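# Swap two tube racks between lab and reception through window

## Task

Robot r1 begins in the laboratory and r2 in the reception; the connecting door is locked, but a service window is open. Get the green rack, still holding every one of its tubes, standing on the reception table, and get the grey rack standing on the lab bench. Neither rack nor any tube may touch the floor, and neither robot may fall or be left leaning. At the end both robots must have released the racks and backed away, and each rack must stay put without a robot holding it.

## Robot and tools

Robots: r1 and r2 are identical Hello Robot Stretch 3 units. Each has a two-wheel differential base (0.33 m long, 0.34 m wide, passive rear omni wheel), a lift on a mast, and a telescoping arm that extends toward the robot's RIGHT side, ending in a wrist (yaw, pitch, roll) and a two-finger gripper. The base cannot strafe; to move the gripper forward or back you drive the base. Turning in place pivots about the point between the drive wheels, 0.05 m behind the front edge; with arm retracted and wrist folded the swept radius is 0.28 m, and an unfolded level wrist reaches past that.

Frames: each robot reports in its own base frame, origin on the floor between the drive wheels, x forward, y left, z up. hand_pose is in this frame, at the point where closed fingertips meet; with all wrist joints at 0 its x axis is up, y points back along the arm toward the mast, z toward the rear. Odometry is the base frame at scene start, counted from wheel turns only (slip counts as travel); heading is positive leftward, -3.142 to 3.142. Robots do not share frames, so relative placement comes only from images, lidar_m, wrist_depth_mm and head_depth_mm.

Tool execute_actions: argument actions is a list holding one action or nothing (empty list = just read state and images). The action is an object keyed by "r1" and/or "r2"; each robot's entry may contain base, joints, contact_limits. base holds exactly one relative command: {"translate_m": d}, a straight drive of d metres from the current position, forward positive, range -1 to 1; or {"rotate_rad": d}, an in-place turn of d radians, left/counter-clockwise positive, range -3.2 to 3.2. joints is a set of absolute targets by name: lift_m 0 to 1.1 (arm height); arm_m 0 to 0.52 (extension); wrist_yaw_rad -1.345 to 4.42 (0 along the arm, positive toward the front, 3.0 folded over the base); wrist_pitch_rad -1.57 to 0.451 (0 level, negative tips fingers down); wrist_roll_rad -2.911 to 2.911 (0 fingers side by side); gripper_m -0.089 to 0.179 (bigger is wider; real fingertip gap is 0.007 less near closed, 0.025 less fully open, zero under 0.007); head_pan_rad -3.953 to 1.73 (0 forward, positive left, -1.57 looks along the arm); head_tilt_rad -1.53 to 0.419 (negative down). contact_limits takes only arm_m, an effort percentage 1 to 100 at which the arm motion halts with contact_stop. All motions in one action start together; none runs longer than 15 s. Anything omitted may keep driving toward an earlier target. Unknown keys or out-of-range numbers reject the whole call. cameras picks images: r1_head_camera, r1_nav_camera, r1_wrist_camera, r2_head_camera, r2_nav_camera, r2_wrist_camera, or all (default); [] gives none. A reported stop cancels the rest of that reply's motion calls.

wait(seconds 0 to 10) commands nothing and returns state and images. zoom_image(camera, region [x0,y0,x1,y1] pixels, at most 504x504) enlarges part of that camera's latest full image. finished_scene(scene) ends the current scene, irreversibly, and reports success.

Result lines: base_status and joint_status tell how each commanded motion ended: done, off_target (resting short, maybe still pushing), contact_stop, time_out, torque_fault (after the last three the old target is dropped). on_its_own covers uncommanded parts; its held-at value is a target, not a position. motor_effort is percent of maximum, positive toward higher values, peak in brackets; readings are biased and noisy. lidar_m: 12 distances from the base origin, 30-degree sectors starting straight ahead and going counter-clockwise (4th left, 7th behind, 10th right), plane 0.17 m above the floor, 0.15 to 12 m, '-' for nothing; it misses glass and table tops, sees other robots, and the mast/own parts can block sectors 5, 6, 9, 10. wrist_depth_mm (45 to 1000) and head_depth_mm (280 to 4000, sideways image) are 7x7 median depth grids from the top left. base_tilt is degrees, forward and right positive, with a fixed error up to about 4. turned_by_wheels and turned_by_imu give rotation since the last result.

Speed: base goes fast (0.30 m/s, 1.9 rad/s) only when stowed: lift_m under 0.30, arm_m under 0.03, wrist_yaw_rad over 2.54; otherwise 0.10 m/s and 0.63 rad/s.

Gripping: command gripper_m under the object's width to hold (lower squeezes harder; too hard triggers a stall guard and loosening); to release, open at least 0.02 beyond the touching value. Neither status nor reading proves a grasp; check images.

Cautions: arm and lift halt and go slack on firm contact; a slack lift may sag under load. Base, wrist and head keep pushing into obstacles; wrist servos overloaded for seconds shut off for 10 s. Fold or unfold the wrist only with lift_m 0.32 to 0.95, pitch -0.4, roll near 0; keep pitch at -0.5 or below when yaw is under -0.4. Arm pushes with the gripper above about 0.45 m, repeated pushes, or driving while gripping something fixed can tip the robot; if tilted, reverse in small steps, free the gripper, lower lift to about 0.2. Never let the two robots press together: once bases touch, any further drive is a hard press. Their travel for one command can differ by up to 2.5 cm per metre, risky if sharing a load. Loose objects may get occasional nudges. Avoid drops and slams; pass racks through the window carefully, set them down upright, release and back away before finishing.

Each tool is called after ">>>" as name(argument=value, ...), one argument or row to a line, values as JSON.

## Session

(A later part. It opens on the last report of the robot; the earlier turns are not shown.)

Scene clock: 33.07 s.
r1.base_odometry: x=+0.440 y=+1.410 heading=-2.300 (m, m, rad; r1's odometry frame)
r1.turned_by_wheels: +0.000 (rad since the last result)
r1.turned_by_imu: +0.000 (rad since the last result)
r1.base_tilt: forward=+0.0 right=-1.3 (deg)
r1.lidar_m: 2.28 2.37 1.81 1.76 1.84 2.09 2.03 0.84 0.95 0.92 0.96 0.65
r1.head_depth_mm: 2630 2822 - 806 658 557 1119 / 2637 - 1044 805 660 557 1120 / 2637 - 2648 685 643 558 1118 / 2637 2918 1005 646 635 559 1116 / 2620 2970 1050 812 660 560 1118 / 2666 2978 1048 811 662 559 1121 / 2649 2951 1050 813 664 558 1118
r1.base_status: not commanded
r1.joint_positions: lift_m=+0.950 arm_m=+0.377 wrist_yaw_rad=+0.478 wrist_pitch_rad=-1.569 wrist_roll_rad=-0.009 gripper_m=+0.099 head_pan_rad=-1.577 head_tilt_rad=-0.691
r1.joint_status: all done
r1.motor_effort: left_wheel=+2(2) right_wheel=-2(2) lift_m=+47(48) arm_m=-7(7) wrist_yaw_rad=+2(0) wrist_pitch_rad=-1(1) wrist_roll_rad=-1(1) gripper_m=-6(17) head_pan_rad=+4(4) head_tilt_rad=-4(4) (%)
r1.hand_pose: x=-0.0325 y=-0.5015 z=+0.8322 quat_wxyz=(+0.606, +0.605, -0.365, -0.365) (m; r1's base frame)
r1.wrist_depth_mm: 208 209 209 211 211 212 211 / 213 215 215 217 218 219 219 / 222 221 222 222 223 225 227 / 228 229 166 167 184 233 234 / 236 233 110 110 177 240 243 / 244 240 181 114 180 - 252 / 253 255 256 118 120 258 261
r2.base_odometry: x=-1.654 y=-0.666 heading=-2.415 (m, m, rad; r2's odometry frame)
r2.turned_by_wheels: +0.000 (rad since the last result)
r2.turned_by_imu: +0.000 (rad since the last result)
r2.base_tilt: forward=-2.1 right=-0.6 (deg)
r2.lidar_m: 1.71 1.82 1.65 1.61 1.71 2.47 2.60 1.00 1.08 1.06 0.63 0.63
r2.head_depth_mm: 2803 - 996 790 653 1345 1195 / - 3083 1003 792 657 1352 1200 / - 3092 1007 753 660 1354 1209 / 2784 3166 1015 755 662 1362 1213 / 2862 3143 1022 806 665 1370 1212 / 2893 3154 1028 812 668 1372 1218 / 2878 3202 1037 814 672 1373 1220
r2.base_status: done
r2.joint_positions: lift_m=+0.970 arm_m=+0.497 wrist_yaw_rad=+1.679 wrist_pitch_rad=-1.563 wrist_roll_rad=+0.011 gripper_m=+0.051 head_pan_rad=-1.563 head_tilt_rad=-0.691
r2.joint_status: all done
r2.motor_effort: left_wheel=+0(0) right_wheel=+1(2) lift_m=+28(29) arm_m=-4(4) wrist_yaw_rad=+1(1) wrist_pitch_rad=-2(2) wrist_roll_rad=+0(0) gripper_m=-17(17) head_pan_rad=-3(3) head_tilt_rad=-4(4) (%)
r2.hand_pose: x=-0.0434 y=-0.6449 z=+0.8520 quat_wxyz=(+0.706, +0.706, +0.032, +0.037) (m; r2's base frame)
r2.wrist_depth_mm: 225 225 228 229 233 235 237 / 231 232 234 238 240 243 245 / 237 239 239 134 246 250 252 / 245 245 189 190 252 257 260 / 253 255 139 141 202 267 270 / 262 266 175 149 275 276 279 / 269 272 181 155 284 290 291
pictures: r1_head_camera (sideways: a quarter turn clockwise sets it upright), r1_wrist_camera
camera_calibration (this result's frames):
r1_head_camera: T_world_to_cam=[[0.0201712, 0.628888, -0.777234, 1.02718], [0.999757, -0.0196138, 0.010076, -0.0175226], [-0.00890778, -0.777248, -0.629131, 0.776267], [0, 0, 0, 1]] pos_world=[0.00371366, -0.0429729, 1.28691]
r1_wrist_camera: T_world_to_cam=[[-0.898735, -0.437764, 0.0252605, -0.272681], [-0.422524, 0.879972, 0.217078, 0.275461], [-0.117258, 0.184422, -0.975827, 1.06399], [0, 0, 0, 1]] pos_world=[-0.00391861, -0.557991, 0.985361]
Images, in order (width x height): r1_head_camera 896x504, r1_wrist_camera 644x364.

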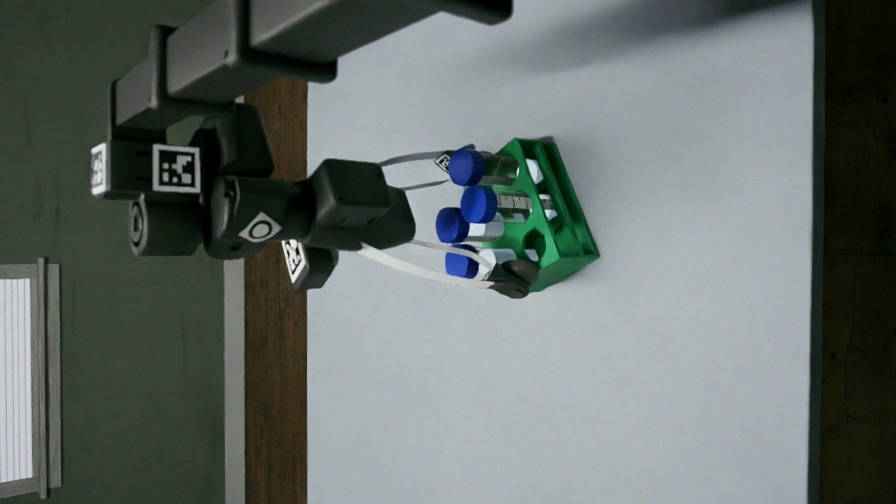

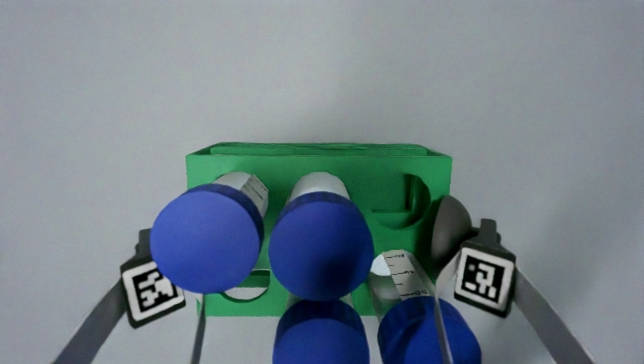

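>>> execute_actions(
  actions=[
    {"r1":{"joints":{"gripper_m":0.179}},"r2":{"base":{"rotate_rad":-0.03}}},
  ],
  cameras=[],
)

>>> execute_actions(
  actions=[
    {"r1":{"joints":{"lift_m":1.02}},"r2":{"base":{"translate_m":-0.1}}},
  ],
  cameras=[],
)

>>> execute_actions(
  actions=[
    {"r1":{"base":{"translate_m":0.008},"joints":{"wrist_yaw_rad":1.69,"arm_m":0.346}},"r2":{"base":{"translate_m":-0.15},"joints":{"wrist_yaw_rad":0}}},
  ],
  cameras=[],
)

>>> execute_actions(
  actions=[
    {"r1":{"joints":{"lift_m":0.96}},"r2":{"base":{"translate_m":-0.1},"joints":{"lift_m":1.1}}},
  ],
  cameras=["r1_wrist_camera"],
)

Scene clock: 35.10 s.
r1.base_odometry: x=+0.440 y=+1.410 heading=-2.300 (m, m, rad; r1's odometry frame)
r1.turned_by_wheels: +0.000 (rad since the last result)
r1.turned_by_imu: +0.000 (rad since the last result)
r1.base_tilt: forward=+0.0 right=-1.4 (deg)
r1.lidar_m: 2.27 2.36 1.81 1.76 1.84 2.09 2.03 0.84 0.95 0.92 0.96 0.65
r1.head_depth_mm: 2624 2844 - 807 661 557 1120 / 2587 - 1038 808 661 556 1116 / 2582 - - 786 642 558 1120 / 2599 2983 1898 639 637 560 1118 / 2638 2951 1045 812 662 559 1120 / 2635 3002 1049 813 661 559 1126 / 2656 2974 1057 813 663 558 1123
r1.base_status: not commanded
r1.joint_positions: lift_m=+0.950 arm_m=+0.377 wrist_yaw_rad=+0.478 wrist_pitch_rad=-1.569 wrist_roll_rad=-0.009 gripper_m=+0.179 head_pan_rad=-1.577 head_tilt_rad=-0.691
r1.joint_status: all done
r1.motor_effort: left_wheel=+3(3) right_wheel=-2(2) lift_m=+47(47) arm_m=-7(7) wrist_yaw_rad=+2(1) wrist_pitch_rad=-1(1) wrist_roll_rad=-1(1) gripper_m=+0(92) head_pan_rad=+4(4) head_tilt_rad=-4(5) (%)
r1.hand_pose: x=-0.0325 y=-0.5015 z=+0.8322 quat_wxyz=(+0.606, +0.605, -0.365, -0.365) (m; r1's base frame)
r1.wrist_depth_mm: 208 209 210 210 211 212 212 / 214 214 216 217 218 219 220 / 221 221 222 222 223 225 226 / 229 230 166 167 197 232 234 / 236 232 110 110 178 242 240 / - 245 181 114 182 250 249 / 254 255 255 119 120 257 262
r2.base_odometry: x=-1.654 y=-0.666 heading=-2.445 (m, m, rad; r2's odometry frame)
r2.turned_by_wheels: -0.030 (rad since the last result)
r2.turned_by_imu: -0.031 (rad since the last result)
r2.base_tilt: forward=-2.1 right=-0.6 (deg)
r2.lidar_m: 1.71 1.79 1.66 1.61 1.69 2.38 2.59 1.00 1.09 1.06 0.65 0.63
r2.head_depth_mm: 2816 - 997 790 654 1348 1195 / - 3078 1003 795 657 1355 1205 / - 3093 1005 755 659 1357 1200 / 2775 3175 1015 757 662 1363 1215 / 2862 3136 1017 804 665 1369 1210 / 2862 3193 1027 811 669 1366 1222 / 2855 3162 1038 812 671 1378 1222
r2.base_status: done
r2.joint_positions: lift_m=+0.970 arm_m=+0.497 wrist_yaw_rad=+1.679 wrist_pitch_rad=-1.564 wrist_roll_rad=+0.011 gripper_m=+0.051 head_pan_rad=-1.563 head_tilt_rad=-0.691
r2.joint_status: not commanded
r2.motor_effort: left_wheel=+1(4) right_wheel=+0(5) lift_m=+28(28) arm_m=-5(4) wrist_yaw_rad=+0(0) wrist_pitch_rad=-2(2) wrist_roll_rad=+0(0) gripper_m=-18(17) head_pan_rad=-3(3) head_tilt_rad=-4(4) (%)
r2.hand_pose: x=-0.0436 y=-0.6450 z=+0.8521 quat_wxyz=(+0.706, +0.706, +0.032, +0.036) (m; r2's base frame)
r2.wrist_depth_mm: 224 225 227 231 232 235 237 / 230 233 236 237 239 242 244 / 237 240 239 134 244 250 252 / 245 248 189 189 252 259 260 / 253 255 140 141 201 267 270 / 262 266 175 149 276 275 278 / 271 274 181 155 282 288 291
pictures: none
No camera images: the call's "cameras" was empty. Leave "cameras" out to get every camera's image.

Scene clock: 37.03 s.
r1.base_odometry: x=+0.440 y=+1.410 heading=-2.300 (m, m, rad; r1's odometry frame)
r1.turned_by_wheels: +0.000 (rad since the last result)
r1.turned_by_imu: +0.000 (rad since the last result)
r1.base_tilt: forward=+0.0 right=-1.3 (deg)
r1.lidar_m: 2.28 2.37 1.81 1.76 1.84 2.09 2.03 0.84 0.95 0.92 0.97 0.65
r1.head_depth_mm: - 3035 1043 808 657 558 1114 / - 2979 1045 807 659 557 1117 / - - 980 807 642 558 1118 / 2589 2874 980 654 636 558 1118 / 2650 2937 1043 812 662 558 1117 / 2635 2956 1041 811 662 560 1117 / 2646 3000 1045 812 662 559 1124
r1.base_status: not commanded
r1.joint_positions: lift_m=+1.020 arm_m=+0.377 wrist_yaw_rad=+0.478 wrist_pitch_rad=-1.569 wrist_roll_rad=-0.009 gripper_m=+0.179 head_pan_rad=-1.577 head_tilt_rad=-0.691
r1.joint_status: all done
r1.motor_effort: left_wheel=+2(3) right_wheel=-2(2) lift_m=+47(49) arm_m=-7(7) wrist_yaw_rad=+2(1) wrist_pitch_rad=-1(1) wrist_roll_rad=-1(1) gripper_m=+0(0) head_pan_rad=+4(4) head_tilt_rad=-4(4) (%)
r1.hand_pose: x=-0.0325 y=-0.5015 z=+0.9022 quat_wxyz=(+0.606, +0.605, -0.365, -0.365) (m; r1's base frame)
r1.wrist_depth_mm: 273 275 276 276 276 277 280 / 281 283 283 285 285 286 288 / 291 292 290 290 293 295 297 / 300 299 180 181 301 307 310 / 309 311 304 195 312 316 316 / - 325 324 320 324 327 327 / - 335 336 336 337 339 345
r2.base_odometry: x=-1.577 y=-0.602 heading=-2.445 (m, m, rad; r2's odometry frame)
r2.turned_by_wheels: +0.000 (rad since the last result)
r2.turned_by_imu: +0.000 (rad since the last result)
r2.base_tilt: forward=-2.1 right=-0.5 (deg)
r2.lidar_m: 1.81 1.90 1.66 1.61 1.69 2.39 2.49 0.91 1.09 1.06 1.11 0.70
r2.head_depth_mm: 2814 - 996 788 655 1343 1202 / - 3095 1000 794 659 1357 1204 / - 3119 1008 752 659 1357 1209 / 2771 3183 1014 756 662 1359 1209 / 2857 3185 1023 807 665 1370 1219 / 2846 3153 1030 808 668 1375 1216 / 2863 3112 1033 816 672 1374 1217
r2.base_status: done
r2.joint_positions: lift_m=+0.970 arm_m=+0.497 wrist_yaw_rad=+1.679 wrist_pitch_rad=-1.564 wrist_roll_rad=+0.011 gripper_m=+0.051 head_pan_rad=-1.563 head_tilt_rad=-0.691
r2.joint_status: not commanded
r2.motor_effort: left_wheel=+2(1) right_wheel=-1(8) lift_m=+28(28) arm_m=-4(4) wrist_yaw_rad=+1(1) wrist_pitch_rad=-2(2) wrist_roll_rad=+0(0) gripper_m=-17(18) head_pan_rad=-3(3) head_tilt_rad=-4(4) (%)
r2.hand_pose: x=-0.0436 y=-0.6450 z=+0.8521 quat_wxyz=(+0.706, +0.706, +0.032, +0.036) (m; r2's base frame)
r2.wrist_depth_mm: 223 224 227 231 232 235 237 / 229 232 235 238 239 241 244 / 238 240 239 134 247 251 253 / 245 248 189 190 252 258 261 / 253 253 139 141 202 268 271 / 261 269 175 149 273 277 281 / 269 275 181 155 285 289 292
pictures: none
No camera images: the call's "cameras" was empty. Leave "cameras" out to get every camera's image.

Scene clock: 39.50 s.
r1.base_odometry: x=+0.435 y=+1.404 heading=-2.300 (m, m, rad; r1's odometry frame)
r1.turned_by_wheels: +0.000 (rad since the last result)
r1.turned_by_imu: +0.000 (rad since the last result)
r1.base_tilt: forward=+0.0 right=-1.3 (deg)
r1.lidar_m: 2.27 2.36 1.81 1.76 1.84 2.10 2.04 0.84 0.95 0.92 0.97 0.64
r1.head_depth_mm: - 3006 1040 808 659 557 1120 / - 2937 1043 807 659 556 1121 / - - 980 835 644 558 1116 / 2588 2994 1003 786 636 558 1120 / 2630 2950 998 811 662 559 1118 / 2637 2981 1048 812 662 558 1117 / 2648 2979 1051 813 662 559 1120
r1.base_status: done
r1.joint_positions: lift_m=+1.020 arm_m=+0.346 wrist_yaw_rad=+1.688 wrist_pitch_rad=-1.569 wrist_roll_rad=-0.009 gripper_m=+0.179 head_pan_rad=-1.577 head_tilt_rad=-0.691
r1.joint_status: all done
r1.motor_effort: left_wheel=+2(8) right_wheel=-2(5) lift_m=+47(47) arm_m=-7(8) wrist_yaw_rad=+1(4) wrist_pitch_rad=-1(1) wrist_roll_rad=-1(1) gripper_m=+0(1) head_pan_rad=+4(4) head_tilt_rad=-4(4) (%)
r1.hand_pose: x=-0.0448 y=-0.4944 z=+0.9022 quat_wxyz=(+0.706, +0.705, +0.044, +0.045) (m; r1's base frame)
r1.wrist_depth_mm: 274 275 277 276 277 279 278 / 282 281 284 283 287 287 288 / 291 293 291 176 294 296 297 / 302 302 304 222 304 305 308 / 311 311 312 185 310 318 317 / - 325 322 194 328 326 326 / 338 333 335 340 338 340 342
r2.base_odometry: x=-1.462 y=-0.505 heading=-2.445 (m, m, rad; r2's odometry frame)
r2.turned_by_wheels: +0.000 (rad since the last result)
r2.turned_by_imu: +0.000 (rad since the last result)
r2.base_tilt: forward=-2.1 right=-0.5 (deg)
r2.lidar_m: 1.96 2.06 1.66 1.62 1.68 2.38 2.35 0.78 1.08 1.05 1.11 0.83
r2.head_depth_mm: 2813 - 994 788 653 1346 1200 / - 3104 1002 794 656 1349 1203 / - 3144 1008 753 659 1359 1205 / 2746 3116 977 696 661 1339 1211 / 2847 3132 1022 804 666 1338 1220 / 2843 3148 1029 809 668 1350 1216 / 2847 3135 1036 813 672 1342 1222
r2.base_status: done
r2.joint_positions: lift_m=+0.970 arm_m=+0.497 wrist_yaw_rad=+0.002 wrist_pitch_rad=-1.564 wrist_roll_rad=+0.011 gripper_m=+0.051 head_pan_rad=-1.563 head_tilt_rad=-0.691
r2.joint_status: all done
r2.motor_effort: left_wheel=+2(2) right_wheel=-1(6) lift_m=+28(28) arm_m=-4(4) wrist_yaw_rad=-2(1) wrist_pitch_rad=-2(2) wrist_roll_rad=+0(0) gripper_m=-18(17) head_pan_rad=-3(4) head_tilt_rad=-4(4) (%)
r2.hand_pose: x=-0.0217 y=-0.6199 z=+0.8521 quat_wxyz=(+0.499, +0.496, -0.503, -0.501) (m; r2's base frame)
r2.wrist_depth_mm: 223 226 226 230 233 234 238 / 229 233 235 236 240 243 244 / 237 239 238 133 245 250 252 / 245 247 189 190 254 258 261 / 253 253 140 141 202 267 269 / 260 267 175 149 275 278 281 / 269 275 181 155 285 291 292
pictures: none
No camera images: the call's "cameras" was empty. Leave "cameras" out to get every camera's image.

Scene clock: 42.00 s.
r1.base_odometry: x=+0.435 y=+1.404 heading=-2.300 (m, m, rad; r1's odometry frame)
r1.turned_by_wheels: +0.000 (rad since the last result)
r1.turned_by_imu: -0.001 (rad since the last result)
r1.base_tilt: forward=+0.0 right=-1.4 (deg)
r1.lidar_m: 2.27 2.35 1.81 1.76 1.83 2.10 2.04 0.84 0.95 0.92 0.96 0.64
r1.head_depth_mm: 2597 - - 807 660 556 1117 / 2575 3020 1043 809 661 559 1121 / 2594 - - 730 635 558 1119 / 2625 2944 2702 674 636 560 1123 / 2607 2972 2707 811 664 558 1124 / 2636 2968 1048 811 661 558 1115 / 2612 2981 1046 811 663 559 1123
r1.base_status: not commanded
r1.joint_positions: lift_m=+0.960 arm_m=+0.346 wrist_yaw_rad=+1.688 wrist_pitch_rad=-1.569 wrist_roll_rad=-0.009 gripper_m=+0.179 head_pan_rad=-1.577 head_tilt_rad=-0.691
r1.joint_status: all done
r1.motor_effort: left_wheel=+3(3) right_wheel=-2(2) lift_m=+30(43) arm_m=-7(7) wrist_yaw_rad=+2(1) wrist_pitch_rad=-1(1) wrist_roll_rad=+0(1) gripper_m=+0(0) head_pan_rad=+4(5) head_tilt_rad=-4(5) (%)
r1.hand_pose: x=-0.0448 y=-0.4944 z=+0.8427 quat_wxyz=(+0.706, +0.705, +0.044, +0.045) (m; r1's base frame)
r1.wrist_depth_mm: 218 218 219 220 222 222 222 / 226 225 226 225 228 229 228 / 232 233 231 126 233 238 236 / 239 240 235 119 239 244 245 / 245 248 247 185 123 253 253 / - 256 254 126 194 261 261 / 267 266 266 135 269 271 273
r2.base_odometry: x=-1.385 y=-0.441 heading=-2.445 (m, m, rad; r2's odometry frame)
r2.turned_by_wheels: +0.000 (rad since the last result)
r2.turned_by_imu: +0.000 (rad since the last result)
r2.base_tilt: forward=-2.1 right=-0.5 (deg)
r2.lidar_m: 2.05 2.16 1.67 1.62 1.68 2.28 2.25 0.69 1.08 1.05 1.10 0.92
r2.head_depth_mm: 2813 3108 996 788 653 1320 1199 / 2844 3074 999 794 655 1328 1200 / 2851 3121 922 797 659 1337 1201 / - 3141 610 801 663 1336 1206 / 2836 3160 1018 804 665 1341 1213 / 2874 3121 1029 810 667 1346 1222 / 2863 3130 1037 813 671 1346 1228
r2.base_status: done
r2.joint_positions: lift_m=+1.099 arm_m=+0.497 wrist_yaw_rad=+0.002 wrist_pitch_rad=-1.564 wrist_roll_rad=+0.011 gripper_m=+0.051 head_pan_rad=-1.563 head_tilt_rad=-0.691
r2.joint_status: all done
r2.motor_effort: left_wheel=+1(3) right_wheel=-1(8) lift_m=+28(29) arm_m=-5(4) wrist_yaw_rad=-1(2) wrist_pitch_rad=-2(2) wrist_roll_rad=+0(0) gripper_m=-18(17) head_pan_rad=-3(3) head_tilt_rad=-4(4) (%)
r2.hand_pose: x=-0.0217 y=-0.6199 z=+0.9817 quat_wxyz=(+0.499, +0.496, -0.503, -0.501) (m; r2's base frame)
r2.wrist_depth_mm: 338 345 348 350 354 360 363 / 350 354 355 362 362 370 376 / 361 363 363 134 373 383 384 / 372 376 188 190 386 393 401 / 387 387 139 141 271 411 414 / 397 407 175 149 422 424 427 / - - 181 155 430 438 447
pictures: r1_wrist_camera
camera_calibration (this result's frames):
r1_wrist_camera: T_world_to_cam=[[0.0923243, -0.995409, 0.0252605, -0.512228], [-0.972474, -0.0846883, 0.217078, -0.239891], [-0.213942, -0.0446068, -0.975827, 0.953943], [0, 0, 0, 1]] pos_world=[0.0180919, -0.487639, 0.995898]
Images, in order (width x height): r1_wrist_camera 644x364.

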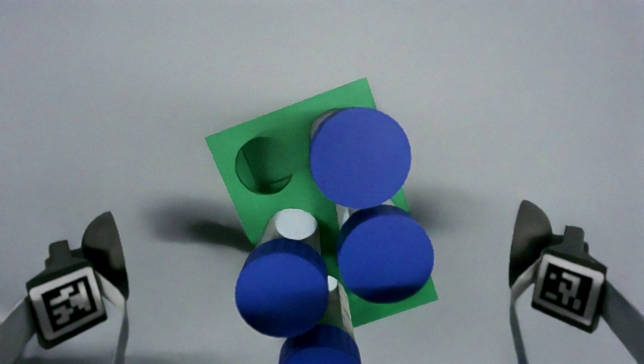

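>>> execute_actions(
  actions=[
    {"r1":{"base":{"translate_m":0.004},"joints":{"lift_m":0.922,"wrist_yaw_rad":1.62,"arm_m":0.349}},"r2":{"base":{"translate_m":-0.1}}},
  ],
  cameras=[],
)

>>> execute_actions(
  actions=[
    {"r1":{"joints":{"gripper_m":0.052}},"r2":{"base":{"translate_m":-0.1}}},
  ],
  cameras=["r1_wrist_camera"],
)

>>> execute_actions(
  actions=[
    {"r1":{"joints":{"lift_m":0.945}},"r2":{"base":{"translate_m":-0.1}}},
  ],
  cameras=["r1_wrist_camera","r1_head_camera"],
)

Scene clock: 45.10 s.
r1.base_odometry: x=+0.432 y=+1.401 heading=-2.300 (m, m, rad; r1's odometry frame)
r1.turned_by_wheels: +0.000 (rad since the last result)
r1.turned_by_imu: -0.001 (rad since the last result)
r1.base_tilt: forward=-0.1 right=-1.4 (deg)
r1.lidar_m: 2.27 2.35 1.81 1.76 1.84 2.11 2.04 0.85 0.95 0.92 0.96 0.64
r1.head_depth_mm: 2630 2922 - 769 643 558 1115 / 2596 2835 1047 812 660 558 1112 / 2599 - - 657 638 559 1120 / 2643 2907 1041 760 636 559 1117 / 2623 2964 1044 813 661 558 1115 / 2649 2955 1046 812 663 559 1125 / 2650 2991 1047 814 662 559 1123
r1.base_status: done
r1.joint_positions: lift_m=+0.922 arm_m=+0.349 wrist_yaw_rad=+1.622 wrist_pitch_rad=-1.569 wrist_roll_rad=-0.009 gripper_m=+0.179 head_pan_rad=-1.577 head_tilt_rad=-0.691
r1.joint_status: all done
r1.motor_effort: left_wheel=+3(7) right_wheel=-1(5) lift_m=+30(31) arm_m=+8(8) wrist_yaw_rad=-2(3) wrist_pitch_rad=-1(1) wrist_roll_rad=-1(1) gripper_m=+0(0) head_pan_rad=+4(4) head_tilt_rad=-4(3) (%)
r1.hand_pose: x=-0.0450 y=-0.4949 z=+0.8047 quat_wxyz=(+0.707, +0.707, +0.021, +0.021) (m; r1's base frame)
r1.wrist_depth_mm: 182 183 184 185 185 186 186 / 188 189 189 189 191 192 194 / 194 195 193 135 195 198 199 / 201 200 172 78 79 204 205 / 207 207 147 81 83 211 211 / - 215 213 151 85 219 219 / 224 224 93 88 87 225 229
r2.base_odometry: x=-1.309 y=-0.377 heading=-2.445 (m, m, rad; r2's odometry frame)
r2.turned_by_wheels: +0.000 (rad since the last result)
r2.turned_by_imu: +0.000 (rad since the last result)
r2.base_tilt: forward=-2.1 right=-0.6 (deg)
r2.lidar_m: 2.16 2.23 1.68 1.63 1.69 2.17 2.14 0.61 1.08 1.05 1.10 1.00
r2.head_depth_mm: 2835 3054 993 790 654 1316 1195 / 2837 3102 999 792 657 1326 1204 / 2846 3088 917 797 658 1328 1209 / - 3148 608 801 661 1333 1210 / 2809 3127 1022 804 667 1338 1212 / 2822 3155 1028 809 668 1348 1222 / 2855 3154 1036 813 671 1349 1223
r2.base_status: done
r2.joint_positions: lift_m=+1.099 arm_m=+0.497 wrist_yaw_rad=+0.002 wrist_pitch_rad=-1.564 wrist_roll_rad=+0.011 gripper_m=+0.051 head_pan_rad=-1.563 head_tilt_rad=-0.691
r2.joint_status: not commanded
r2.motor_effort: left_wheel=+2(2) right_wheel=-1(6) lift_m=+28(28) arm_m=-5(4) wrist_yaw_rad=-1(1) wrist_pitch_rad=-2(2) wrist_roll_rad=+0(0) gripper_m=-17(18) head_pan_rad=-3(3) head_tilt_rad=-5(4) (%)
r2.hand_pose: x=-0.0217 y=-0.6199 z=+0.9817 quat_wxyz=(+0.499, +0.496, -0.503, -0.501) (m; r2's base frame)
r2.wrist_depth_mm: 341 341 347 349 352 357 361 / 350 354 357 362 367 369 372 / 363 364 363 134 376 383 381 / 372 374 189 190 390 395 402 / 387 391 140 142 272 409 416 / 400 407 174 148 421 427 430 / - 422 181 155 437 441 448
pictures: none
No camera images: the call's "cameras" was empty. Leave "cameras" out to get every camera's image.

Scene clock: 47.87 s.
r1.base_odometry: x=+0.432 y=+1.401 heading=-2.300 (m, m, rad; r1's odometry frame)
r1.turned_by_wheels: +0.000 (rad since the last result)
r1.turned_by_imu: -0.001 (rad since the last result)
r1.base_tilt: forward=+0.0 right=-1.4 (deg)
r1.lidar_m: 2.27 2.35 1.81 1.76 1.83 2.11 2.05 0.85 0.95 0.92 0.96 0.64
r1.head_depth_mm: 2646 2924 - 771 643 557 1118 / 2650 2843 1038 806 659 557 1116 / 2649 - - 652 644 558 1118 / 2639 2926 1043 759 634 557 1124 / 2655 2953 1047 810 662 559 1118 / 2651 3000 1044 812 663 559 1117 / 2661 2954 1046 812 662 560 1117
r1.base_status: not commanded
r1.joint_positions: lift_m=+0.922 arm_m=+0.349 wrist_yaw_rad=+1.622 wrist_pitch_rad=-1.569 wrist_roll_rad=-0.009 gripper_m=+0.053 head_pan_rad=-1.577 head_tilt_rad=-0.691
r1.joint_status: all done
r1.motor_effort: left_wheel=+3(3) right_wheel=-2(2) lift_m=+30(30) arm_m=+7(8) wrist_yaw_rad=-2(3) wrist_pitch_rad=-1(1) wrist_roll_rad=-1(1) gripper_m=-21(99) head_pan_rad=+4(4) head_tilt_rad=-4(4) (%)
r1.hand_pose: x=-0.0450 y=-0.4950 z=+0.8047 quat_wxyz=(+0.707, +0.707, +0.021, +0.021) (m; r1's base frame)
r1.wrist_depth_mm: 183 183 184 185 186 186 187 / 189 189 189 189 191 192 192 / 195 196 138 135 196 198 199 / 200 201 174 78 80 204 205 / 208 208 146 81 82 211 211 / 215 - 178 88 85 217 220 / 221 224 90 88 87 228 228
r2.base_odometry: x=-1.232 y=-0.313 heading=-2.445 (m, m, rad; r2's odometry frame)
r2.turned_by_wheels: +0.000 (rad since the last result)
r2.turned_by_imu: +0.000 (rad since the last result)
r2.base_tilt: forward=-2.1 right=-0.5 (deg)
r2.lidar_m: 2.25 2.23 1.68 1.62 1.69 2.07 2.04 0.54 0.54 1.04 1.09 1.10
r2.head_depth_mm: 2842 3113 996 789 654 1323 1196 / 2847 3095 1001 793 657 1328 1204 / 2813 3067 923 797 659 1327 1212 / - 3142 608 802 662 1338 1211 / 2821 3159 1020 807 664 1345 1216 / 2842 3130 1024 811 667 1335 1220 / 2847 3165 1038 810 671 1357 1219
r2.base_status: done
r2.joint_positions: lift_m=+1.099 arm_m=+0.497 wrist_yaw_rad=+0.002 wrist_pitch_rad=-1.564 wrist_roll_rad=+0.011 gripper_m=+0.051 head_pan_rad=-1.563 head_tilt_rad=-0.691
r2.joint_status: not commanded
r2.motor_effort: left_wheel=+1(3) right_wheel=-1(6) lift_m=+28(28) arm_m=-4(5) wrist_yaw_rad=-1(1) wrist_pitch_rad=-2(2) wrist_roll_rad=+0(0) gripper_m=-18(17) head_pan_rad=-3(3) head_tilt_rad=-4(4) (%)
r2.hand_pose: x=-0.0217 y=-0.6199 z=+0.9817 quat_wxyz=(+0.499, +0.496, -0.503, -0.501) (m; r2's base frame)
r2.wrist_depth_mm: 341 344 347 351 357 358 362 / 350 356 356 361 366 368 370 / 360 365 363 134 374 382 364 / 375 376 189 190 387 398 401 / 385 387 140 141 269 407 415 / 399 407 175 149 421 424 436 / - 419 181 155 435 439 -
pictures: r1_wrist_camera
camera_calibration (this result's frames):
r1_wrist_camera: T_world_to_cam=[[0.0260468, -0.999342, 0.0252605, -0.516734], [-0.97595, -0.0199501, 0.217078, -0.199948], [-0.216431, -0.0303072, -0.975827, 0.923782], [0, 0, 0, 1]] pos_world=[0.0182553, -0.492386, 0.957909]
Images, in order (width x height): r1_wrist_camera 644x364.

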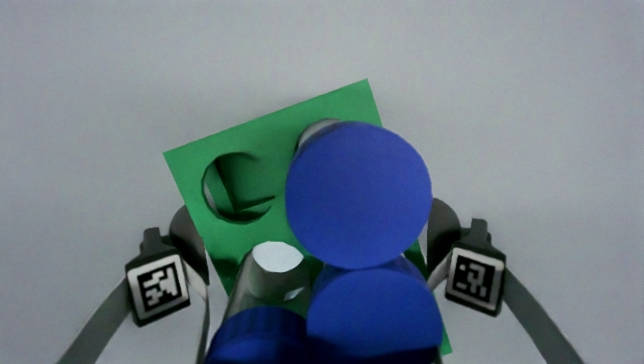

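Scene clock: 50.63 s.
r1.base_odometry: x=+0.432 y=+1.401 heading=-2.300 (m, m, rad; r1's odometry frame)
r1.turned_by_wheels: +0.000 (rad since the last result)
r1.turned_by_imu: -0.001 (rad since the last result)
r1.base_tilt: forward=-0.1 right=-1.3 (deg)
r1.lidar_m: 2.26 2.35 1.81 1.75 1.83 2.11 2.04 0.85 0.95 0.92 0.97 0.64
r1.head_depth_mm: 2626 2849 - 794 656 557 1114 / 2622 - 1038 807 661 557 1117 / 2647 - - 633 629 558 1120 / 2622 2928 2732 640 630 558 1118 / 2611 2975 1861 808 661 559 1121 / 2641 2972 1047 812 662 558 1125 / 2660 2978 1047 815 663 559 1116
r1.base_status: not commanded
r1.joint_positions: lift_m=+0.945 arm_m=+0.349 wrist_yaw_rad=+1.622 wrist_pitch_rad=-1.569 wrist_roll_rad=-0.009 gripper_m=+0.053 head_pan_rad=-1.577 head_tilt_rad=-0.691
r1.joint_status: all done
r1.motor_effort: left_wheel=+3(3) right_wheel=-2(2) lift_m=+50(51) arm_m=+7(7) wrist_yaw_rad=-2(4) wrist_pitch_rad=-1(1) wrist_roll_rad=-1(1) gripper_m=-21(22) head_pan_rad=+4(4) head_tilt_rad=-3(4) (%)
r1.hand_pose: x=-0.0449 y=-0.4950 z=+0.8270 quat_wxyz=(+0.707, +0.707, +0.021, +0.022) (m; r1's base frame)
r1.wrist_depth_mm: 203 204 204 205 206 207 208 / 209 211 212 211 212 213 214 / 216 217 138 135 218 220 220 / 223 224 174 78 80 227 227 / 231 231 146 81 82 236 236 / 237 238 180 88 85 243 244 / 246 250 90 88 87 252 253
r2.base_odometry: x=-1.155 y=-0.249 heading=-2.445 (m, m, rad; r2's odometry frame)
r2.turned_by_wheels: +0.000 (rad since the last result)
r2.turned_by_imu: +0.000 (rad since the last result)
r2.base_tilt: forward=-2.1 right=-0.5 (deg)
r2.lidar_m: 2.35 2.23 1.68 1.61 1.70 1.97 1.94 2.04 0.47 1.04 1.09 1.19
r2.head_depth_mm: 2851 3100 997 790 654 1310 1058 / 2836 3083 1002 792 656 1332 1199 / 2834 3067 918 797 661 1327 1211 / - 3195 608 800 661 1334 1209 / 2825 3116 1019 806 665 1341 1216 / 2838 3140 1027 808 667 1340 1218 / 2857 3185 1035 815 671 1322 1221
r2.base_status: done
r2.joint_positions: lift_m=+1.099 arm_m=+0.497 wrist_yaw_rad=+0.002 wrist_pitch_rad=-1.564 wrist_roll_rad=+0.011 gripper_m=+0.051 head_pan_rad=-1.563 head_tilt_rad=-0.691
r2.joint_status: not commanded
r2.motor_effort: left_wheel=+1(2) right_wheel=-1(7) lift_m=+28(28) arm_m=-4(4) wrist_yaw_rad=-1(2) wrist_pitch_rad=-2(2) wrist_roll_rad=+0(0) gripper_m=-17(18) head_pan_rad=-3(3) head_tilt_rad=-4(4) (%)
r2.hand_pose: x=-0.0217 y=-0.6199 z=+0.9817 quat_wxyz=(+0.499, +0.496, -0.503, -0.501) (m; r2's base frame)
r2.wrist_depth_mm: 343 343 346 353 355 355 369 / 352 356 359 363 363 366 - / 361 363 366 134 376 365 - / 374 378 189 191 386 397 - / 386 389 140 142 272 409 - / 400 409 175 148 423 421 - / 413 422 181 155 435 443 -
pictures: r1_head_camera (sideways: a quarter turn clockwise sets it upright), r1_wrist_camera
camera_calibration (this result's frames):
r1_head_camera: T_world_to_cam=[[0.0201713, 0.628888, -0.777234, 1.02718], [0.999757, -0.0196139, 0.010076, -0.0175226], [-0.00890788, -0.777248, -0.629131, 0.776267], [0, 0, 0, 1]] pos_world=[0.00371366, -0.0429729, 1.28691]
r1_wrist_camera: T_world_to_cam=[[0.0259814, -0.999343, 0.0252515, -0.517292], [-0.97603, -0.019899, 0.216724, -0.204393], [-0.216079, -0.030277, -0.975906, 0.945699], [0, 0, 0, 1]] pos_world=[0.0182927, -0.492386, 0.980273]
Images, in order (width x height): r1_head_camera 896x504, r1_wrist_camera 644x364.

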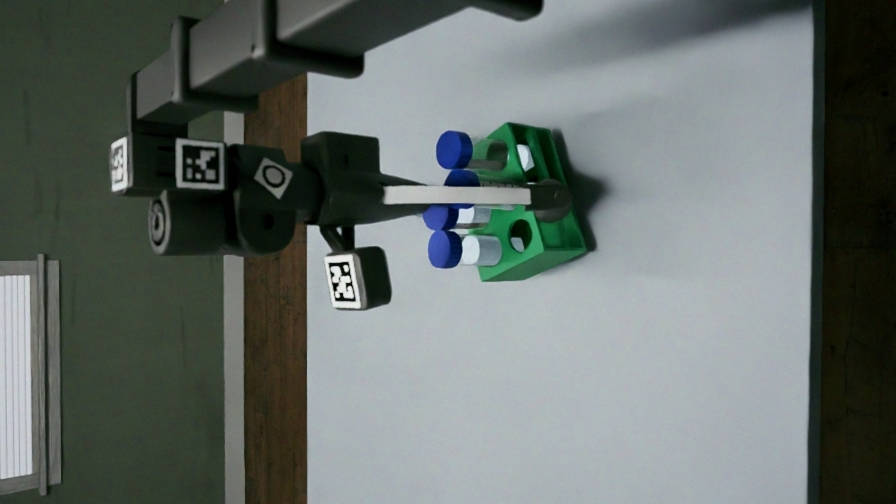

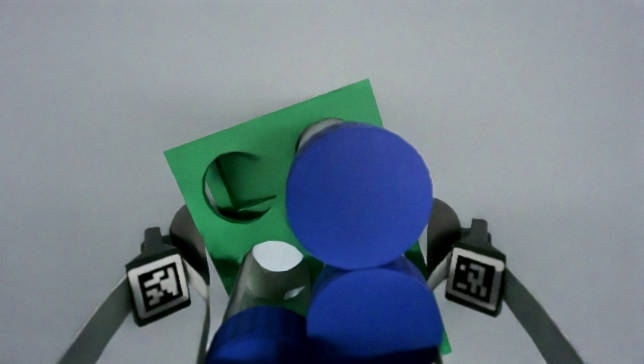

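Holds. Move over the table as a test first.

>>> execute_actions(
  actions=[
    {"r1":{"base":{"translate_m":0.4},"joints":{"wrist_yaw_rad":0,"lift_m":0.98,"head_pan_rad":-0.3,"head_tilt_rad":-0.2}},"r2":{"base":{"translate_m":-0.44},"joints":{"arm_m":0.1}}},
  ],
  cameras=["r1_wrist_camera","r1_head_camera"],
)

Scene clock: 56.53 s.
r1.base_odometry: x=+0.166 y=+1.103 heading=-2.299 (m, m, rad; r1's odometry frame)
r1.turned_by_wheels: +0.000 (rad since the last result)
r1.turned_by_imu: -0.002 (rad since the last result)
r1.base_tilt: forward=+0.1 right=-1.3 (deg)
r1.lidar_m: 1.87 1.93 1.80 1.75 1.82 2.52 1.24 1.29 0.96 0.93 0.34 1.93
r1.head_depth_mm: 1899 1990 2066 2152 2282 2191 1671 / 1838 1928 - 2195 2198 2194 1671 / 1775 1854 - 2306 2128 2185 1651 / 1734 1810 - 2300 2049 2129 1659 / 1683 1736 - 3686 1997 2038 1672 / 1659 1704 1765 1847 1917 1999 1668 / 1608 1656 1732 1782 1871 1951 1671
r1.base_status: done
r1.joint_positions: lift_m=+0.980 arm_m=+0.349 wrist_yaw_rad=+0.002 wrist_pitch_rad=-1.569 wrist_roll_rad=-0.009 gripper_m=+0.053 head_pan_rad=-0.307 head_tilt_rad=-0.211
r1.joint_status: all done
r1.motor_effort: left_wheel=+2(6) right_wheel=-2(4) lift_m=+50(52) arm_m=+7(7) wrist_yaw_rad=-2(2) wrist_pitch_rad=-1(1) wrist_roll_rad=-1(1) gripper_m=-21(21) head_pan_rad=+4(53) head_tilt_rad=+4(27) (%)
r1.hand_pose: x=-0.0217 y=-0.4700 z=+0.8620 quat_wxyz=(+0.503, +0.502, -0.498, -0.497) (m; r1's base frame)
r1.wrist_depth_mm: 234 235 237 237 240 241 241 / 242 244 244 243 246 248 248 / 250 251 138 135 252 256 258 / 259 259 174 78 80 264 267 / 269 269 145 81 82 273 275 / 276 276 179 88 85 280 285 / 288 287 90 88 87 294 294
r2.base_odometry: x=-0.818 y=+0.034 heading=-2.445 (m, m, rad; r2's odometry frame)
r2.turned_by_wheels: +0.000 (rad since the last result)
r2.turned_by_imu: -0.001 (rad since the last result)
r2.base_tilt: forward=-2.1 right=-0.6 (deg)
r2.lidar_m: 2.79 2.26 1.70 1.63 1.70 1.55 1.51 1.59 2.23 1.02 0.40 1.51
r2.head_depth_mm: - 3006 2489 1950 1617 1376 1198 / - - - - 1622 312 732 / - - - - 360 314 332 / 2814 3103 - - 363 320 1145 / 2808 3181 1061 886 1518 1340 999 / 2836 3133 1030 808 669 654 1195 / 2817 3088 1039 814 670 610 1223
r2.base_status: done
r2.joint_positions: lift_m=+1.099 arm_m=+0.100 wrist_yaw_rad=+0.001 wrist_pitch_rad=-1.564 wrist_roll_rad=+0.011 gripper_m=+0.051 head_pan_rad=-1.563 head_tilt_rad=-0.691
r2.joint_status: all done
r2.motor_effort: left_wheel=+2(3) right_wheel=-1(6) lift_m=+28(28) arm_m=-5(4) wrist_yaw_rad=-2(1) wrist_pitch_rad=-2(2) wrist_roll_rad=+0(0) gripper_m=-17(18) head_pan_rad=-3(3) head_tilt_rad=-4(4) (%)
r2.hand_pose: x=-0.0217 y=-0.2229 z=+0.9817 quat_wxyz=(+0.499, +0.496, -0.504, -0.501) (m; r2's base frame)
r2.wrist_depth_mm: 340 344 - - - - - / - - - - - - - / - - - 134 - - - / - - 189 190 - - - / - - 140 141 - - - / - - 175 149 - - - / - - 181 155 - - -
pictures: r1_head_camera (sideways: a quarter turn clockwise sets it upright), r1_wrist_camera
camera_calibration (this result's frames):
r1_head_camera: T_world_to_cam=[[-0.184345, 0.0756463, -0.979946, 1.2929], [0.309361, 0.950823, 0.0152019, -0.0199925], [0.932905, -0.300355, -0.198682, 0.210389], [0, 0, 0, 1]] pos_world=[0.0482514, -0.0156023, 1.30907]
r1_wrist_camera: T_world_to_cam=[[-0.999413, 0.0231602, 0.0252493, -0.0354618], [0.0280872, 0.975849, 0.216634, 0.301033], [-0.0196222, 0.217216, -0.975926, 1.10623], [0, 0, 0, 1]] pos_world=[-0.0221896, -0.533231, 1.01528]
Images, in order (width x height): r1_head_camera 896x504, r1_wrist_camera 644x364.

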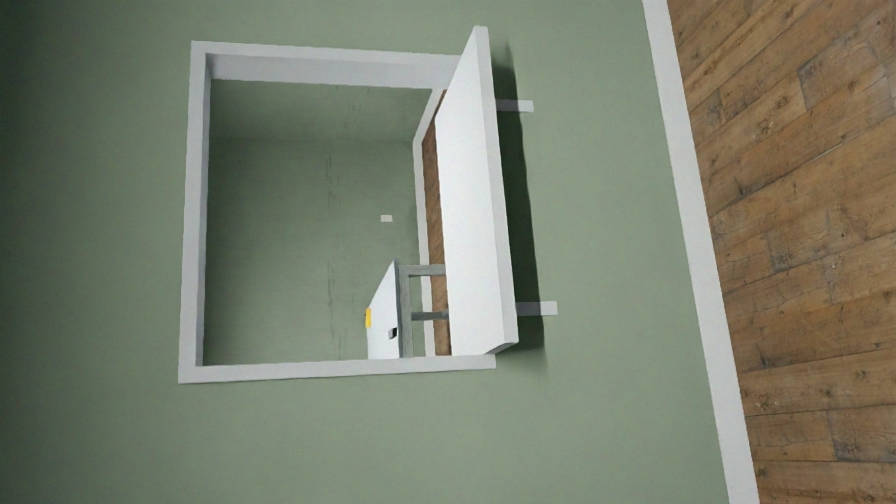

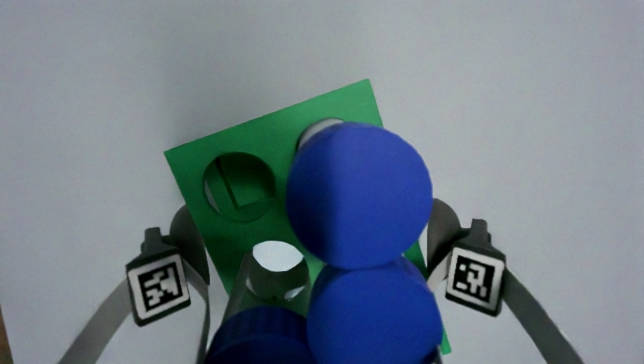

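>>> execute_actions(
  actions=[
    {"r1":{"base":{"translate_m":1.0},"joints":{"arm_m":0.12,"lift_m":1.08,"head_pan_rad":-1.57,"head_tilt_rad":-0.7}},"r2":{"base":{"translate_m":-1.0}}},
  ],
  cameras=[],
)

>>> execute_actions(
  actions=[
    {"r1":{"base":{"translate_m":0.37}},"r2":{"base":{"rotate_rad":-1.57}}},
  ],
  cameras=[],
)

>>> execute_actions(
  actions=[
    {"r1":{"base":{"rotate_rad":1.55}},"r2":{"base":{"translate_m":0.4}}},
  ],
  cameras=[],
)

>>> execute_actions(
  actions=[
    {"r1":{"base":{"translate_m":-0.53}},"r2":{"base":{"translate_m":0.65},"joints":{"arm_m":0.2}}},
  ],
  cameras=["r1_nav_camera","r2_nav_camera"],
)

Scene clock: 68.33 s.
r1.base_odometry: x=-0.500 y=+0.357 heading=-2.299 (m, m, rad; r1's odometry frame)
r1.turned_by_wheels: +0.000 (rad since the last result)
r1.turned_by_imu: -0.003 (rad since the last result)
r1.base_tilt: forward=+0.0 right=-1.4 (deg)
r1.lidar_m: 0.87 0.91 1.24 1.72 1.80 2.51 2.22 0.84 1.23 3.03 1.21 0.90
r1.head_depth_mm: - - 2460 1989 1626 1370 1188 / - - 2472 1961 1628 336 1163 / - - - - 310 327 1121 / 2673 3007 2541 - 387 347 1139 / 2646 3010 2571 2002 1623 1347 1187 / 2707 2984 2597 1997 1639 1374 1187 / 2417 2475 2409 1985 1632 1381 1189
r1.base_status: done
r1.joint_positions: lift_m=+1.080 arm_m=+0.120 wrist_yaw_rad=+0.001 wrist_pitch_rad=-1.567 wrist_roll_rad=-0.009 gripper_m=+0.053 head_pan_rad=-1.563 head_tilt_rad=-0.691
r1.joint_status: all done
r1.motor_effort: left_wheel=+3(9) right_wheel=-2(3) lift_m=+50(51) arm_m=-8(10) wrist_yaw_rad=-2(3) wrist_pitch_rad=-2(2) wrist_roll_rad=-1(1) gripper_m=-21(21) head_pan_rad=-5(56) head_tilt_rad=-3(27) (%)
r1.hand_pose: x=-0.0217 y=-0.2422 z=+0.9620 quat_wxyz=(+0.503, +0.502, -0.498, -0.497) (m; r1's base frame)
r1.wrist_depth_mm: - - - - - - - / - - - - - - - / - - 138 135 - - - / - - 173 78 80 - - / - - 145 81 82 - - / - - 179 88 85 - - / - - 90 88 87 - -
r2.base_odometry: x=-0.051 y=+0.676 heading=-2.445 (m, m, rad; r2's odometry frame)
r2.turned_by_wheels: +0.000 (rad since the last result)
r2.turned_by_imu: -0.003 (rad since the last result)
r2.base_tilt: forward=-2.1 right=-0.5 (deg)
r2.lidar_m: 2.58 2.30 1.72 1.69 0.70 0.53 0.51 0.54 0.76 2.33 3.20 1.19
r2.head_depth_mm: - 1139 1700 1794 1604 1371 1191 / - - - - 1622 312 734 / - - - - 360 314 332 / 2788 3066 - - 363 320 1144 / 2768 3046 2541 1992 1640 1366 1215 / 2772 3076 2570 2006 1657 1402 1219 / 2787 3104 2580 2033 1653 1405 1225
r2.base_status: done
r2.joint_positions: lift_m=+1.099 arm_m=+0.100 wrist_yaw_rad=+0.001 wrist_pitch_rad=-1.564 wrist_roll_rad=+0.011 gripper_m=+0.051 head_pan_rad=-1.563 head_tilt_rad=-0.691
r2.joint_status: not commanded
r2.motor_effort: left_wheel=+2(3) right_wheel=-1(4) lift_m=+28(28) arm_m=-5(5) wrist_yaw_rad=-1(1) wrist_pitch_rad=-2(2) wrist_roll_rad=+0(0) gripper_m=-17(17) head_pan_rad=-3(3) head_tilt_rad=-4(4) (%)
r2.hand_pose: x=-0.0217 y=-0.2229 z=+0.9817 quat_wxyz=(+0.499, +0.496, -0.504, -0.501) (m; r2's base frame)
r2.wrist_depth_mm: - - - - - 837 332 / - - - - - 823 341 / - - - 133 - 803 352 / - - 189 190 - 770 539 / - - 139 141 - 758 529 / - - 175 149 - 727 515 / - - 182 155 - 690 508
pictures: none
No camera images: the call's "cameras" was empty. Leave "cameras" out to get every camera's image.

Scene clock: 73.47 s.
r1.base_odometry: x=-0.746 y=+0.081 heading=-2.299 (m, m, rad; r1's odometry frame)
r1.turned_by_wheels: +0.000 (rad since the last result)
r1.turned_by_imu: -0.001 (rad since the last result)
r1.base_tilt: forward=-0.1 right=-1.5 (deg)
r1.lidar_m: 0.50 0.52 0.71 1.71 1.79 2.50 1.20 1.20 3.14 1.78 0.69 0.52
r1.head_depth_mm: - - 2471 1980 1633 1367 1191 / - - 2465 1961 1630 336 1163 / - - - - 311 327 1123 / 2705 3005 2579 - 387 346 1149 / 2688 2955 2605 1986 1623 1350 1185 / 2004 2028 2062 1896 1636 1371 1189 / 1403 1404 982 831 1448 1327 1188
r1.base_status: done
r1.joint_positions: lift_m=+1.080 arm_m=+0.120 wrist_yaw_rad=+0.001 wrist_pitch_rad=-1.567 wrist_roll_rad=-0.009 gripper_m=+0.053 head_pan_rad=-1.563 head_tilt_rad=-0.691
r1.joint_status: not commanded
r1.motor_effort: left_wheel=+3(7) right_wheel=-2(1) lift_m=+50(50) arm_m=-8(8) wrist_yaw_rad=-1(2) wrist_pitch_rad=-1(2) wrist_roll_rad=-1(1) gripper_m=-21(22) head_pan_rad=-5(5) head_tilt_rad=-4(3) (%)
r1.hand_pose: x=-0.0217 y=-0.2422 z=+0.9620 quat_wxyz=(+0.503, +0.502, -0.498, -0.497) (m; r1's base frame)
r1.wrist_depth_mm: 695 - - - - - - / 691 - - - - - - / 688 - 138 134 - - - / 684 955 174 78 80 - - / 683 954 146 81 82 - - / 681 882 179 88 85 - - / 657 - 90 88 87 - -
r2.base_odometry: x=-0.051 y=+0.676 heading=+2.269 (m, m, rad; r2's odometry frame)
r2.turned_by_wheels: -1.570 (rad since the last result)
r2.turned_by_imu: -1.601 (rad since the last result)
r2.base_tilt: forward=-2.1 right=-0.6 (deg)
r2.lidar_m: 2.28 3.19 1.19 2.58 2.32 1.72 1.69 0.70 0.53 0.51 0.54 0.76
r2.head_depth_mm: - 498 543 630 754 937 1151 / - - - - 695 312 735 / - - - - 360 314 332 / 423 475 - - 363 320 1144 / 423 475 542 630 753 971 1155 / 423 475 542 629 752 938 1157 / 423 475 542 630 753 936 1157
r2.base_status: done
r2.joint_positions: lift_m=+1.099 arm_m=+0.100 wrist_yaw_rad=+0.001 wrist_pitch_rad=-1.564 wrist_roll_rad=+0.011 gripper_m=+0.051 head_pan_rad=-1.563 head_tilt_rad=-0.691
r2.joint_status: not commanded
r2.motor_effort: left_wheel=+3(7) right_wheel=-3(5) lift_m=+28(28) arm_m=-5(5) wrist_yaw_rad=-1(1) wrist_pitch_rad=-2(2) wrist_roll_rad=+0(0) gripper_m=-18(18) head_pan_rad=-3(3) head_tilt_rad=-4(4) (%)
r2.hand_pose: x=-0.0217 y=-0.2229 z=+0.9817 quat_wxyz=(+0.499, +0.496, -0.504, -0.501) (m; r2's base frame)
r2.wrist_depth_mm: 865 930 847 756 692 638 551 / - - - - - - 940 / - - - 134 - - - / - - 188 190 - - - / - - 140 141 - - - / - - 175 149 - - - / - - 181 155 - - -
pictures: none
No camera images: the call's "cameras" was empty. Leave "cameras" out to get every camera's image.

Scene clock: 79.07 s.
r1.base_odometry: x=-0.746 y=+0.081 heading=-0.749 (m, m, rad; r1's odometry frame)
r1.turned_by_wheels: +1.550 (rad since the last result)
r1.turned_by_imu: +1.565 (rad since the last result)
r1.base_tilt: forward=+0.0 right=-1.3 (deg)
r1.lidar_m: 1.71 1.78 2.43 2.59 1.20 3.15 1.96 0.71 0.52 0.50 0.52 0.71
r1.head_depth_mm: - - 532 607 726 904 1125 / - - 532 613 707 336 1125 / - - - - 310 331 1116 / 406 458 523 - 388 347 1121 / 406 457 522 608 710 939 1123 / 406 457 522 608 728 907 1128 / 406 457 521 608 727 908 1127
r1.base_status: done
r1.joint_positions: lift_m=+1.080 arm_m=+0.120 wrist_yaw_rad=+0.001 wrist_pitch_rad=-1.567 wrist_roll_rad=-0.009 gripper_m=+0.053 head_pan_rad=-1.563 head_tilt_rad=-0.691
r1.joint_status: not commanded
r1.motor_effort: left_wheel=-2(7) right_wheel=+4(7) lift_m=+50(50) arm_m=-7(7) wrist_yaw_rad=-2(2) wrist_pitch_rad=-2(2) wrist_roll_rad=+0(1) gripper_m=-22(21) head_pan_rad=-5(4) head_tilt_rad=-4(3) (%)
r1.hand_pose: x=-0.0217 y=-0.2422 z=+0.9620 quat_wxyz=(+0.503, +0.502, -0.498, -0.497) (m; r1's base frame)
r1.wrist_depth_mm: 738 817 856 890 936 975 311 / - - - - - - 319 / - - 138 134 - - - / - - 174 78 80 - - / - - 146 81 82 - - / - - 179 88 85 - - / - - 90 88 87 - -
r2.base_odometry: x=-0.308 y=+0.982 heading=+2.269 (m, m, rad; r2's odometry frame)
r2.turned_by_wheels: +0.000 (rad since the last result)
r2.turned_by_imu: +0.000 (rad since the last result)
r2.base_tilt: forward=-2.1 right=-0.6 (deg)
r2.lidar_m: 2.34 2.79 1.26 1.12 2.87 2.13 1.77 0.72 0.54 0.53 0.55 0.78
r2.head_depth_mm: - 506 557 648 777 962 1160 / - - - - 649 312 734 / - - - - 360 314 332 / 2369 3456 - - 362 320 1153 / 2400 3457 956 754 624 546 1175 / 2438 3307 961 755 625 547 1173 / - 3358 2569 762 628 546 1185
r2.base_status: done
r2.joint_positions: lift_m=+1.099 arm_m=+0.100 wrist_yaw_rad=+0.001 wrist_pitch_rad=-1.564 wrist_roll_rad=+0.011 gripper_m=+0.051 head_pan_rad=-1.563 head_tilt_rad=-0.691
r2.joint_status: not commanded
r2.motor_effort: left_wheel=+3(8) right_wheel=-3(4) lift_m=+28(28) arm_m=-4(4) wrist_yaw_rad=-1(1) wrist_pitch_rad=-2(2) wrist_roll_rad=+0(0) gripper_m=-17(17) head_pan_rad=-3(3) head_tilt_rad=-4(4) (%)
r2.hand_pose: x=-0.0217 y=-0.2229 z=+0.9817 quat_wxyz=(+0.499, +0.496, -0.504, -0.501) (m; r2's base frame)
r2.wrist_depth_mm: 310 314 318 322 607 667 622 / 322 323 326 328 - - - / - - - 134 - - - / - - 188 190 - - - / - - 140 141 - - - / - - 175 149 - - - / - - 181 155 - - -
pictures: none
No camera images: the call's "cameras" was empty. Leave "cameras" out to get every camera's image.

Scene clock: 87.07 s.
r1.base_odometry: x=-1.134 y=+0.442 heading=-0.750 (m, m, rad; r1's odometry frame)
r1.turned_by_wheels: +0.000 (rad since the last result)
r1.turned_by_imu: -0.002 (rad since the last result)
r1.base_tilt: forward=-0.1 right=-1.4 (deg)
r1.lidar_m: 1.88 2.33 3.19 1.16 1.35 2.61 1.96 0.71 0.52 0.50 0.52 0.72
r1.head_depth_mm: - - 937 757 618 520 1125 / - - 933 743 618 336 1127 / - - - - 310 327 1120 / 2531 3541 2559 - 387 348 1118 / - 3323 2497 756 621 513 1126 / - 3678 2581 760 620 523 1125 / - 3669 2578 714 620 524 1124
r1.base_status: done
r1.joint_positions: lift_m=+1.080 arm_m=+0.120 wrist_yaw_rad=+0.001 wrist_pitch_rad=-1.567 wrist_roll_rad=-0.009 gripper_m=+0.053 head_pan_rad=-1.563 head_tilt_rad=-0.691
r1.joint_status: not commanded
r1.motor_effort: left_wheel=-2(8) right_wheel=+3(4) lift_m=+50(50) arm_m=-7(7) wrist_yaw_rad=-2(2) wrist_pitch_rad=-2(2) wrist_roll_rad=-1(1) gripper_m=-21(22) head_pan_rad=-5(5) head_tilt_rad=-4(4) (%)
r1.hand_pose: x=-0.0217 y=-0.2422 z=+0.9620 quat_wxyz=(+0.503, +0.502, -0.498, -0.497) (m; r1's base frame)
r1.wrist_depth_mm: 299 299 299 303 302 303 304 / 306 308 308 309 313 313 313 / 317 318 138 135 319 323 - / - - 174 78 80 - - / - - 146 81 82 - - / - - 178 88 85 - - / - - 90 88 87 - -
r2.base_odometry: x=-0.726 y=+1.480 heading=+2.269 (m, m, rad; r2's odometry frame)
r2.turned_by_wheels: +0.000 (rad since the last result)
r2.turned_by_imu: -0.001 (rad since the last result)
r2.base_tilt: forward=-2.1 right=-0.6 (deg)
r2.lidar_m: 2.01 2.11 2.97 1.10 3.73 2.80 1.84 0.75 0.57 0.55 0.58 0.81
r2.head_depth_mm: - 2444 927 737 611 556 1177 / - 3420 935 765 584 557 1180 / - - - 449 366 554 1188 / - - - 452 372 554 1187 / - 3480 956 774 620 565 1188 / - 3325 686 698 657 913 1190 / 481 511 573 678 810 1009 1184
r2.base_status: done
r2.joint_positions: lift_m=+1.099 arm_m=+0.200 wrist_yaw_rad=+0.001 wrist_pitch_rad=-1.564 wrist_roll_rad=+0.011 gripper_m=+0.051 head_pan_rad=-1.563 head_tilt_rad=-0.691
r2.joint_status: all done
r2.motor_effort: left_wheel=+3(8) right_wheel=-3(4) lift_m=+28(28) arm_m=+7(5) wrist_yaw_rad=-1(1) wrist_pitch_rad=-2(2) wrist_roll_rad=+0(0) gripper_m=-17(18) head_pan_rad=-3(3) head_tilt_rad=-4(4) (%)
r2.hand_pose: x=-0.0216 y=-0.3222 z=+0.9817 quat_wxyz=(+0.499, +0.496, -0.504, -0.501) (m; r2's base frame)
r2.wrist_depth_mm: 760 601 317 321 324 330 332 / - - 326 327 332 336 341 / - - 334 133 343 348 354 / - - 189 190 351 361 365 / - - 140 141 - - - / - - 175 149 - - - / - - 182 155 - - -
pictures: r1_nav_camera (sideways: a quarter turn counterclockwise sets it upright), r2_nav_camera (sideways: a quarter turn counterclockwise sets it upright)
camera_calibration (this result's frames):
r1_nav_camera: T_world_to_cam=[[-0.00988074, -0.662238, 0.749228, -0.931531], [-0.999939, 0.0103034, -0.00407998, 0.0580074], [-0.00501767, -0.749222, -0.662299, 0.822905], [0, 0, 0, 1]] pos_world=[0.0529287, -0.000954448, 1.24318]
r2_nav_camera: T_world_to_cam=[[-0.0541524, -0.623068, 0.780291, -0.969269], [-0.997288, -0.00526405, -0.0734154, 0.145828], [0.0498503, -0.78215, -0.621092, 0.761683], [0, 0, 0, 1]] pos_world=[0.0549741, -0.00740162, 1.24009]
Images, in order (width x height): r1_nav_camera 672x504, r2_nav_camera 672x504.

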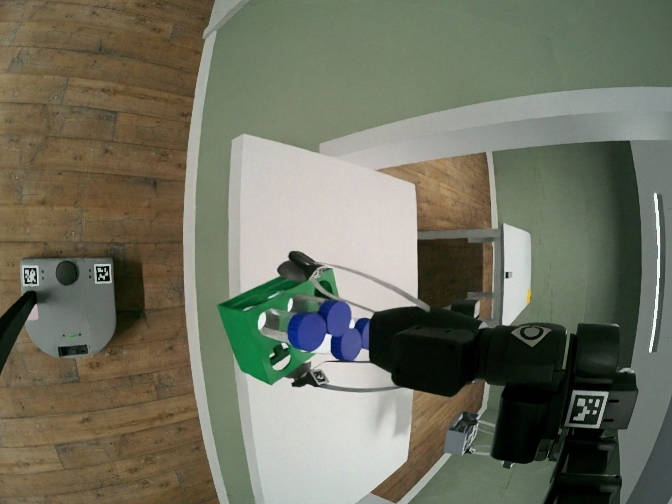

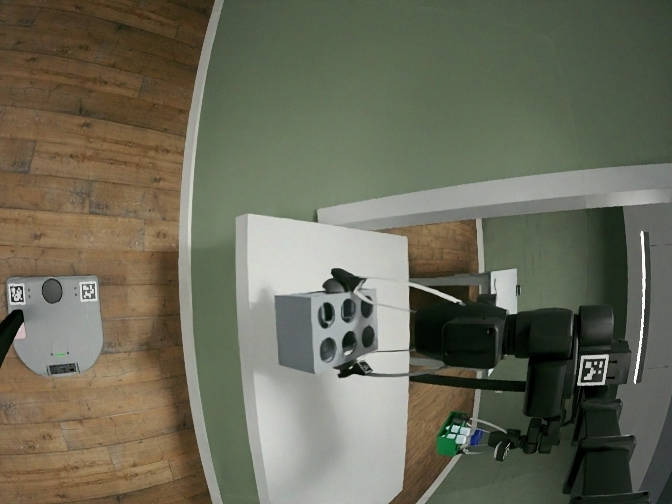

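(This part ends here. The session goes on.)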